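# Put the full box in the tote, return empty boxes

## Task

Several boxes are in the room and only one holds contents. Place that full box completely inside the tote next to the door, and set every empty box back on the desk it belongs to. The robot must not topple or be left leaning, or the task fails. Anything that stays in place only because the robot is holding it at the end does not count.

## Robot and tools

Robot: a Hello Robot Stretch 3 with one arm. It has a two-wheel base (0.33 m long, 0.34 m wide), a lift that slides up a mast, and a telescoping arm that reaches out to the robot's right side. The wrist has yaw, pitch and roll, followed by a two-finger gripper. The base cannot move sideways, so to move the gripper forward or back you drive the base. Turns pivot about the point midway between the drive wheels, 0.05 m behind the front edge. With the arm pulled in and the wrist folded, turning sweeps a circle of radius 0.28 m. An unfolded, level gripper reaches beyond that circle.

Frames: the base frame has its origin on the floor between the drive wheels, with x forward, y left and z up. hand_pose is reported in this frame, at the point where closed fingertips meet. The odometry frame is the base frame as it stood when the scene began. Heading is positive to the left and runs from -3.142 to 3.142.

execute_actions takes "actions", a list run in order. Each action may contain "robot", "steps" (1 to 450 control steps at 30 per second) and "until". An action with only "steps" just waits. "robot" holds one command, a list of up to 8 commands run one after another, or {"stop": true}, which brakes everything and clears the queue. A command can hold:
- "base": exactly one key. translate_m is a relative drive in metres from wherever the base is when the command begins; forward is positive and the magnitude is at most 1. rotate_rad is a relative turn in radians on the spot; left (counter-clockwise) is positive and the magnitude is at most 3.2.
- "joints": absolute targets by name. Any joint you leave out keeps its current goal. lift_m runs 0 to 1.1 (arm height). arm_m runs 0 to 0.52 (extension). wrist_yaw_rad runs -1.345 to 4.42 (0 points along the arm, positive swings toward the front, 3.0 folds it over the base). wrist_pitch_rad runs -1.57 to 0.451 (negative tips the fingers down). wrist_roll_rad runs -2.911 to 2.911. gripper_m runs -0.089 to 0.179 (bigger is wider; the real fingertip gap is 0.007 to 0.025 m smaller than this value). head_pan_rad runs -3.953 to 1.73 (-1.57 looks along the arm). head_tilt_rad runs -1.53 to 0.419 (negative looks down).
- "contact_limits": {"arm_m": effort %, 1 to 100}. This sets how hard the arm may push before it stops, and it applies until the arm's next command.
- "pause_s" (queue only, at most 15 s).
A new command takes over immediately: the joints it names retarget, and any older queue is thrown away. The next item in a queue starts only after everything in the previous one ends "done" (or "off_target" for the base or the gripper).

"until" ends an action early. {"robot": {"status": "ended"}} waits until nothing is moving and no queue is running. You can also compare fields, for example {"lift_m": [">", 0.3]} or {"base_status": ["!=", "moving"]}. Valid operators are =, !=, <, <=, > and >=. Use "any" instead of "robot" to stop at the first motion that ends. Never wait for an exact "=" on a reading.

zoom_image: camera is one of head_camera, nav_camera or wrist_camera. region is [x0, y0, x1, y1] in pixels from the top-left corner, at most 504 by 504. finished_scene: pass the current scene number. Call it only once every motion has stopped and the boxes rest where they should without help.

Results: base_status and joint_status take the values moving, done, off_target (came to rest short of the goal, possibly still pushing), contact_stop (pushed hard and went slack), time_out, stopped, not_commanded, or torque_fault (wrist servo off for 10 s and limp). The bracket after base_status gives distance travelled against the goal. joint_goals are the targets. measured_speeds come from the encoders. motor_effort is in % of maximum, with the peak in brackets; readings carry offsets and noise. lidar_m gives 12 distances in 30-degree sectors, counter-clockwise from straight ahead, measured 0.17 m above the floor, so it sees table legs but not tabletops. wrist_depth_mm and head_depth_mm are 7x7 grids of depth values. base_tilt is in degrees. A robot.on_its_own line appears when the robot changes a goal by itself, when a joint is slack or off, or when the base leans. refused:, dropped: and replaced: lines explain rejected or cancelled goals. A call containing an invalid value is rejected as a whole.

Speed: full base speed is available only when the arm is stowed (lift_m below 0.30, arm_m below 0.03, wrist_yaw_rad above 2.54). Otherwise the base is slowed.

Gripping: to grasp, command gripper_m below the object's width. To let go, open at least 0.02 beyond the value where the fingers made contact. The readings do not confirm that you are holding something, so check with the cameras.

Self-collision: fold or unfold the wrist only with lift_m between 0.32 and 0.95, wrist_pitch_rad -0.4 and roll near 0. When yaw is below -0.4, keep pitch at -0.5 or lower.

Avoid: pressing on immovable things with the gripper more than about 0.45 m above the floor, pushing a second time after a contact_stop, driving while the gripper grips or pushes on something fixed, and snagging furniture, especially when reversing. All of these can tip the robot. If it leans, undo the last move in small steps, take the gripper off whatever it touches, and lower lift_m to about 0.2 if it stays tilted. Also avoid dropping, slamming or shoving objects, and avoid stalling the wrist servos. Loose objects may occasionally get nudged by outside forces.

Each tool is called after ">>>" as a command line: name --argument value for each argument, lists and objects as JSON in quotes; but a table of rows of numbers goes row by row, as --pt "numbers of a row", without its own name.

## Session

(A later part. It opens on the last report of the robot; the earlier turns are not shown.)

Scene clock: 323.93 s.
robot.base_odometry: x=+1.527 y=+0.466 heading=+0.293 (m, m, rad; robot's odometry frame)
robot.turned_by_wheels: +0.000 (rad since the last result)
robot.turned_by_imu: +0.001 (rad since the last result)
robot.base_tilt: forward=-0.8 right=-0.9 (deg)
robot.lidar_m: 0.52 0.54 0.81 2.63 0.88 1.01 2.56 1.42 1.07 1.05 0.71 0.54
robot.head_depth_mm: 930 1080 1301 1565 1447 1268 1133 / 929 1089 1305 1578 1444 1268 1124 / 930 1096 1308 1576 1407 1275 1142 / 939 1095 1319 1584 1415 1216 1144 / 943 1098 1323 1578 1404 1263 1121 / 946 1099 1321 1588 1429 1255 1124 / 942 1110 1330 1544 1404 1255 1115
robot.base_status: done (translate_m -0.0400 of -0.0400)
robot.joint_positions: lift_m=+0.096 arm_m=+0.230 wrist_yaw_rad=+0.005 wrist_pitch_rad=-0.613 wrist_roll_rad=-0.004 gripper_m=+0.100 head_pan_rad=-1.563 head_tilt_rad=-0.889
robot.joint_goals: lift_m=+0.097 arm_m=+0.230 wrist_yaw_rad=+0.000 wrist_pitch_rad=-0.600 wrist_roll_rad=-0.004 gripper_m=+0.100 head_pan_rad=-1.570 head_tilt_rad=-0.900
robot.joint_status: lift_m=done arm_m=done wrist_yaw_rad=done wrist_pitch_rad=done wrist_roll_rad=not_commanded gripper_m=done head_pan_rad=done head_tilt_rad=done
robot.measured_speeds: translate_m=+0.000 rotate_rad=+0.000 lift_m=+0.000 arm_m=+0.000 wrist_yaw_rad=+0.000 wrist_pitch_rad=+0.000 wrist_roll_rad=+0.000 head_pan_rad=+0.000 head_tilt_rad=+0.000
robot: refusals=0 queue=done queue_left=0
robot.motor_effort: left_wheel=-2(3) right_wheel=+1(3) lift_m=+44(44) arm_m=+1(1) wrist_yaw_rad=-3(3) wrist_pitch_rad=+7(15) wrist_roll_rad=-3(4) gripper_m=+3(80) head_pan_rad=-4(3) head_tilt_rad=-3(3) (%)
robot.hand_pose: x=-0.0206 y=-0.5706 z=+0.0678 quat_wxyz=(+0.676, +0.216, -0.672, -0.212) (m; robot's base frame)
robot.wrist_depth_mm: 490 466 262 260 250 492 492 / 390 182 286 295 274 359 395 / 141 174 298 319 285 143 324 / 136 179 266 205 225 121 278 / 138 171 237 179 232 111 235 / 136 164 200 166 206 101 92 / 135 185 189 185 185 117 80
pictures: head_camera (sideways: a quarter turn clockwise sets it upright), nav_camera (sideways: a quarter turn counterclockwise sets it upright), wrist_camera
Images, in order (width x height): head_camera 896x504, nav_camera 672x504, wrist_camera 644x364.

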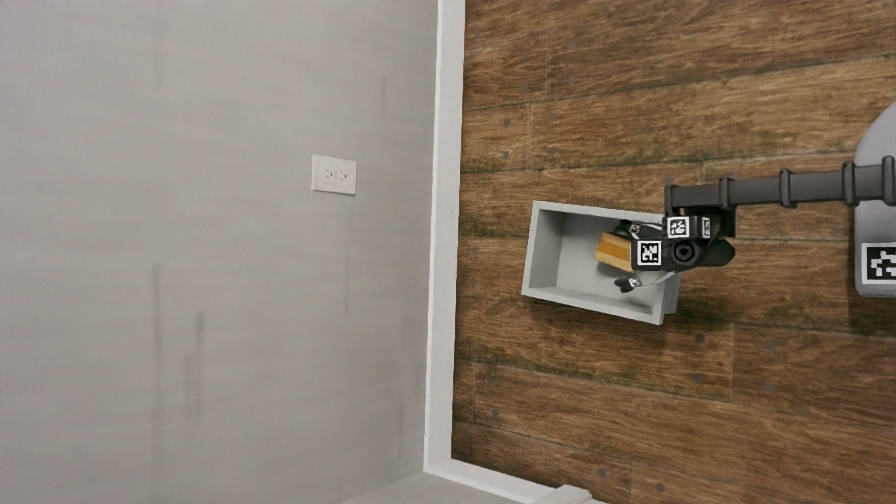

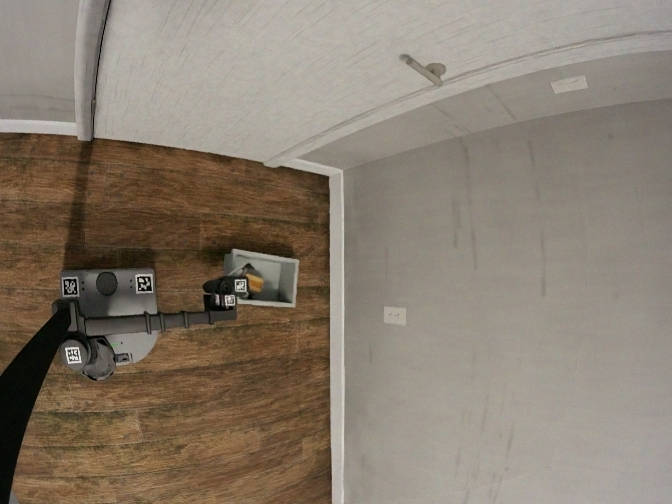

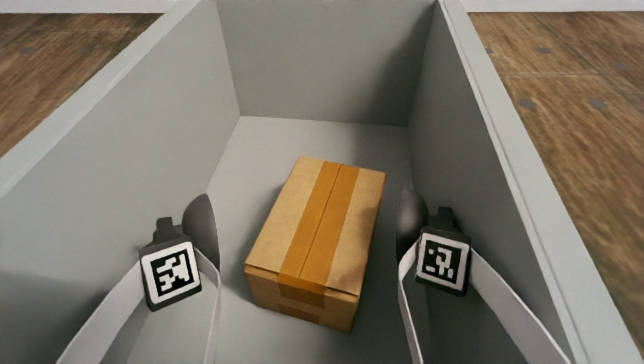

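>>> execute_actions --actions '[{"robot": [{"joints": {"lift_m": 0.35}}, {"joints": {"arm_m": 0.0}}], "steps": 450, "until": {"robot": {"status": "ended"}}}]'

Scene clock: 331.80 s.
robot.base_odometry: x=+1.527 y=+0.466 heading=+0.293 (m, m, rad; robot's odometry frame)
robot.turned_by_wheels: +0.000 (rad since the last result)
robot.turned_by_imu: +0.001 (rad since the last result)
robot.base_tilt: forward=-0.9 right=-0.9 (deg)
robot.lidar_m: 0.52 0.54 0.81 2.62 0.88 1.01 2.56 1.42 1.08 1.05 0.71 0.54
robot.head_depth_mm: 931 1084 1292 1580 1449 1269 1122 / 931 1090 1305 1572 1440 1265 1131 / 935 1098 1304 1591 1412 1256 - / 938 1097 1313 1585 1408 1268 - / 943 1098 1325 1584 1405 1253 1124 / 942 1100 1328 1591 1425 1254 1117 / 948 1106 1325 1549 1411 1264 1112
robot.base_status: done (translate_m -0.0400 of -0.0400)
robot.joint_positions: lift_m=+0.349 arm_m=+0.002 wrist_yaw_rad=+0.001 wrist_pitch_rad=-0.616 wrist_roll_rad=-0.007 gripper_m=+0.100 head_pan_rad=-1.563 head_tilt_rad=-0.889
robot.joint_goals: lift_m=+0.350 arm_m=+0.000 wrist_yaw_rad=+0.000 wrist_pitch_rad=-0.600 wrist_roll_rad=-0.007 gripper_m=+0.100 head_pan_rad=-1.570 head_tilt_rad=-0.900
robot.joint_status: lift_m=done arm_m=done wrist_yaw_rad=done wrist_pitch_rad=done wrist_roll_rad=not_commanded gripper_m=done head_pan_rad=done head_tilt_rad=done
robot.measured_speeds: translate_m=+0.000 rotate_rad=+0.000 lift_m=+0.000 arm_m=+0.000 wrist_yaw_rad=+0.000 wrist_pitch_rad=+0.000 wrist_roll_rad=+0.000 head_pan_rad=+0.000 head_tilt_rad=+0.000
robot: refusals=0 queue=done queue_left=0
robot.motor_effort: left_wheel=-2(2) right_wheel=+2(2) lift_m=+44(46) arm_m=-3(6) wrist_yaw_rad=-1(4) wrist_pitch_rad=+9(9) wrist_roll_rad=-1(3) gripper_m=+1(3) head_pan_rad=-3(4) head_tilt_rad=-5(3) (%)
robot.hand_pose: x=-0.0214 y=-0.3423 z=+0.3201 quat_wxyz=(+0.677, +0.216, -0.671, -0.214) (m; robot's base frame)
robot.wrist_depth_mm: 674 779 755 783 781 775 789 / 689 821 836 818 834 857 840 / 668 720 687 609 719 721 722 / 606 621 591 576 616 618 612 / 529 543 441 406 544 535 534 / 471 481 468 463 479 490 479 / 423 429 424 430 430 428 429
pictures: head_camera (sideways: a quarter turn clockwise sets it upright), nav_camera (sideways: a quarter turn counterclockwise sets it upright), wrist_camera
Images, in order (width x height): head_camera 896x504, nav_camera 672x504, wrist_camera 644x364.

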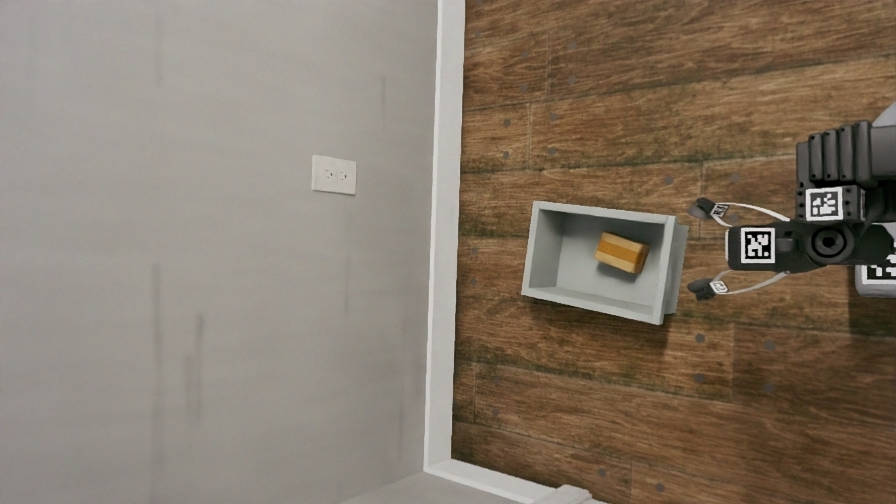

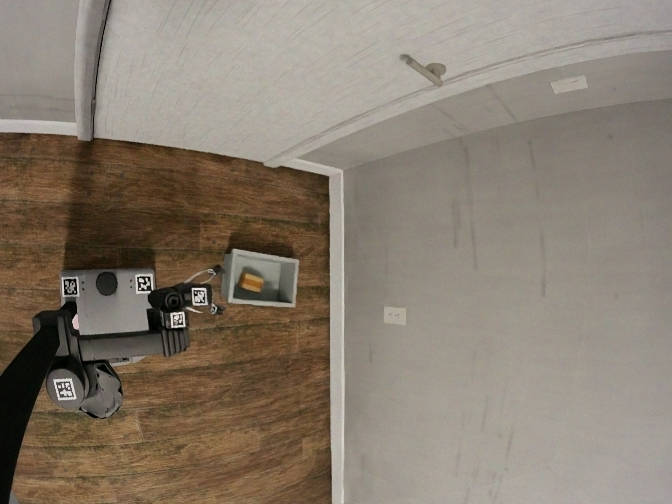

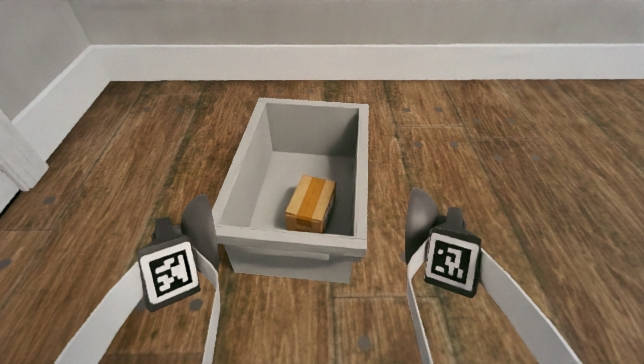

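>>> execute_actions --actions '[{"robot": {"joints": {"head_pan_rad": -3.3, "head_tilt_rad": -0.15}}, "steps": 200, "until": {"robot": {"status": "ended"}}}]'

Scene clock: 342.60 s.
robot.base_odometry: x=+1.527 y=+0.466 heading=+0.293 (m, m, rad; robot's odometry frame)
robot.turned_by_wheels: +0.000 (rad since the last result)
robot.turned_by_imu: +0.001 (rad since the last result)
robot.base_tilt: forward=-0.9 right=-0.9 (deg)
robot.lidar_m: 0.52 0.54 0.81 2.63 0.88 1.01 2.56 1.42 1.07 1.05 0.71 0.54
robot.head_depth_mm: 1574 1435 1459 1476 1513 1536 1532 / 2731 1889 1936 1946 2002 2030 1772 / 2709 3136 2823 2868 2965 2382 1778 / 2733 3136 3276 3295 3391 2406 1782 / 2683 3103 3181 3279 3276 2412 1765 / 2688 3061 3150 3239 3250 2439 1773 / 2687 3001 3134 3191 3278 2434 1780
robot.base_status: done (translate_m -0.0400 of -0.0400)
robot.joint_positions: lift_m=+0.349 arm_m=+0.002 wrist_yaw_rad=+0.001 wrist_pitch_rad=-0.616 wrist_roll_rad=-0.007 gripper_m=+0.100 head_pan_rad=-3.293 head_tilt_rad=-0.162
robot.joint_goals: lift_m=+0.350 arm_m=+0.000 wrist_yaw_rad=+0.000 wrist_pitch_rad=-0.600 wrist_roll_rad=-0.007 gripper_m=+0.100 head_pan_rad=-3.300 head_tilt_rad=-0.150
robot.joint_status: lift_m=done arm_m=done wrist_yaw_rad=done wrist_pitch_rad=done wrist_roll_rad=not_commanded gripper_m=done head_pan_rad=done head_tilt_rad=done
robot.measured_speeds: translate_m=+0.000 rotate_rad=+0.000 lift_m=+0.000 arm_m=+0.000 wrist_yaw_rad=+0.000 wrist_pitch_rad=+0.000 wrist_roll_rad=+0.000 head_pan_rad=+0.000 head_tilt_rad=+0.000
robot: refusals=0 queue=done queue_left=0
robot.motor_effort: left_wheel=-2(1) right_wheel=+2(2) lift_m=+44(44) arm_m=-3(4) wrist_yaw_rad=+0(0) wrist_pitch_rad=+9(9) wrist_roll_rad=-1(1) gripper_m=+1(0) head_pan_rad=-4(46) head_tilt_rad=+4(37) (%)
robot.hand_pose: x=-0.0214 y=-0.3423 z=+0.3201 quat_wxyz=(+0.677, +0.216, -0.671, -0.214) (m; robot's base frame)
robot.wrist_depth_mm: 688 764 769 769 788 772 784 / 683 815 824 818 831 847 844 / 669 719 686 618 725 720 724 / 596 612 592 579 612 619 626 / 542 558 444 403 531 544 538 / 474 486 473 468 473 480 484 / 426 431 429 425 431 428 432
pictures: head_camera (sideways: a quarter turn clockwise sets it upright), nav_camera (sideways: a quarter turn counterclockwise sets it upright), wrist_camera
Images, in order (width x height): head_camera 896x504, nav_camera 672x504, wrist_camera 644x364.

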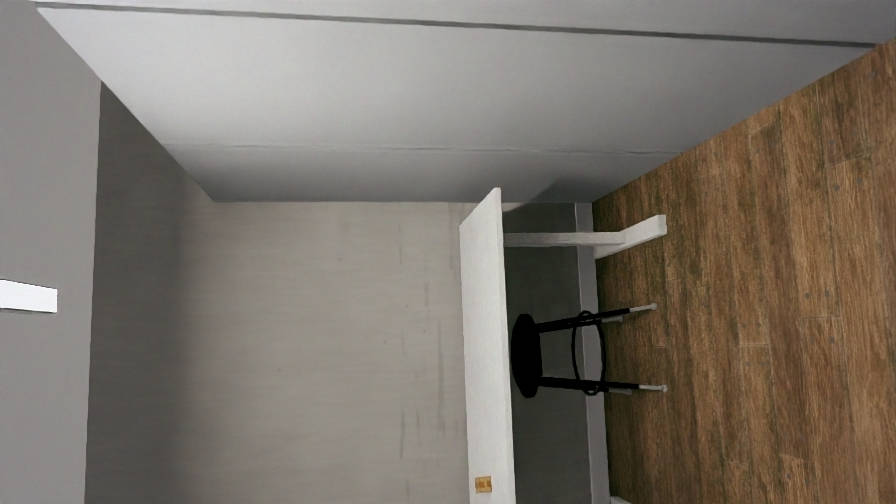

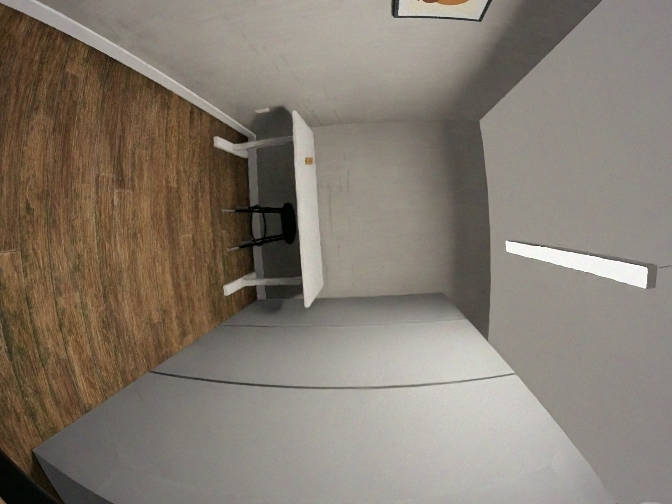

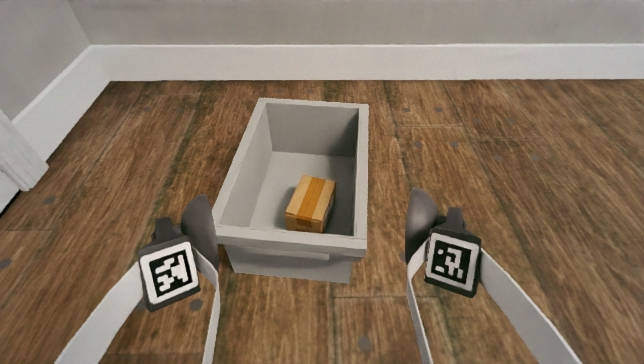

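>>> execute_actions --actions '[{"robot": {"joints": {"head_pan_rad": 1.5, "head_tilt_rad": -0.2}}, "steps": 250, "until": {"robot": {"status": "ended"}}}]'

Scene clock: 350.00 s.
robot.base_odometry: x=+1.527 y=+0.466 heading=+0.293 (m, m, rad; robot's odometry frame)
robot.turned_by_wheels: +0.000 (rad since the last result)
robot.turned_by_imu: +0.001 (rad since the last result)
robot.base_tilt: forward=-0.9 right=-0.9 (deg)
robot.lidar_m: 0.52 0.54 0.81 2.62 0.88 1.01 2.55 1.42 1.07 1.05 0.71 0.54
robot.head_depth_mm: 1342 1359 1370 1386 1403 1414 1431 / 1810 1871 1930 1966 1968 1989 1687 / 2725 3108 3232 3299 2952 2277 1710 / 3050 3592 3778 3883 3471 2269 1705 / 3267 3567 3711 3874 3484 2272 1703 / 3264 3521 3733 3860 3423 2274 1710 / 3227 3537 3672 3816 3460 2289 1710
robot.base_status: done (translate_m -0.0400 of -0.0400)
robot.joint_positions: lift_m=+0.349 arm_m=+0.002 wrist_yaw_rad=+0.001 wrist_pitch_rad=-0.616 wrist_roll_rad=-0.007 gripper_m=+0.100 head_pan_rad=+1.493 head_tilt_rad=-0.197
robot.joint_goals: lift_m=+0.350 arm_m=+0.000 wrist_yaw_rad=+0.000 wrist_pitch_rad=-0.600 wrist_roll_rad=-0.007 gripper_m=+0.100 head_pan_rad=+1.500 head_tilt_rad=-0.200
robot.joint_status: lift_m=done arm_m=done wrist_yaw_rad=done wrist_pitch_rad=done wrist_roll_rad=not_commanded gripper_m=done head_pan_rad=done head_tilt_rad=done
robot.measured_speeds: translate_m=+0.000 rotate_rad=+0.000 lift_m=+0.000 arm_m=+0.000 wrist_yaw_rad=+0.000 wrist_pitch_rad=+0.000 wrist_roll_rad=+0.000 head_pan_rad=+0.000 head_tilt_rad=+0.000
robot: refusals=0 queue=done queue_left=0
robot.motor_effort: left_wheel=-2(1) right_wheel=+2(2) lift_m=+44(44) arm_m=-3(3) wrist_yaw_rad=-1(0) wrist_pitch_rad=+9(9) wrist_roll_rad=-1(1) gripper_m=+0(1) head_pan_rad=+4(46) head_tilt_rad=-1(6) (%)
robot.hand_pose: x=-0.0214 y=-0.3423 z=+0.3201 quat_wxyz=(+0.677, +0.216, -0.671, -0.214) (m; robot's base frame)
robot.wrist_depth_mm: 681 774 782 786 766 785 787 / 674 837 838 821 840 837 862 / 669 699 693 609 719 738 737 / 591 609 597 588 613 612 621 / 531 547 442 405 539 537 534 / 478 485 464 472 474 478 480 / 428 431 427 433 431 429 429
pictures: head_camera (sideways: a quarter turn clockwise sets it upright), nav_camera (sideways: a quarter turn counterclockwise sets it upright), wrist_camera
Images, in order (width x height): head_camera 896x504, nav_camera 672x504, wrist_camera 644x364.

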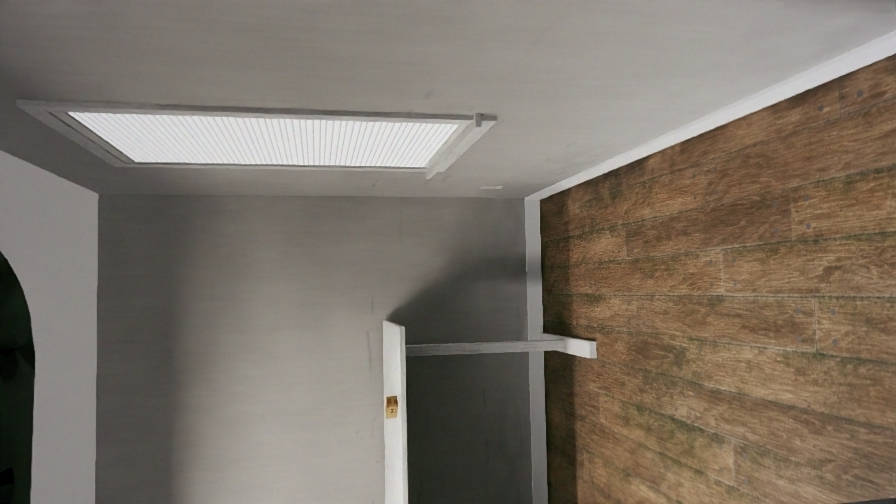

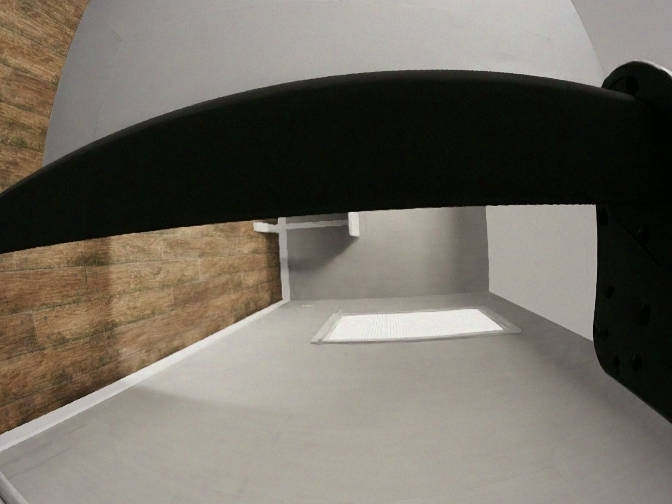

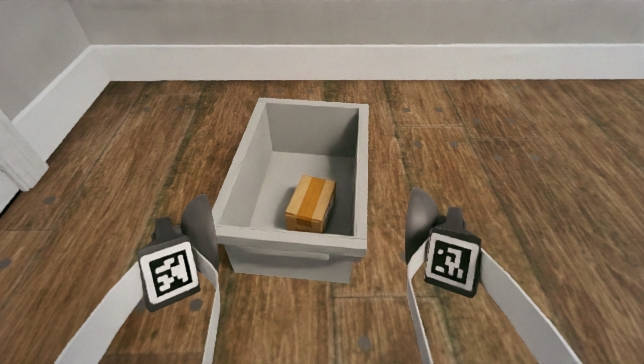

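>>> finished_scene --scene 2

The scene is finished: the task was done.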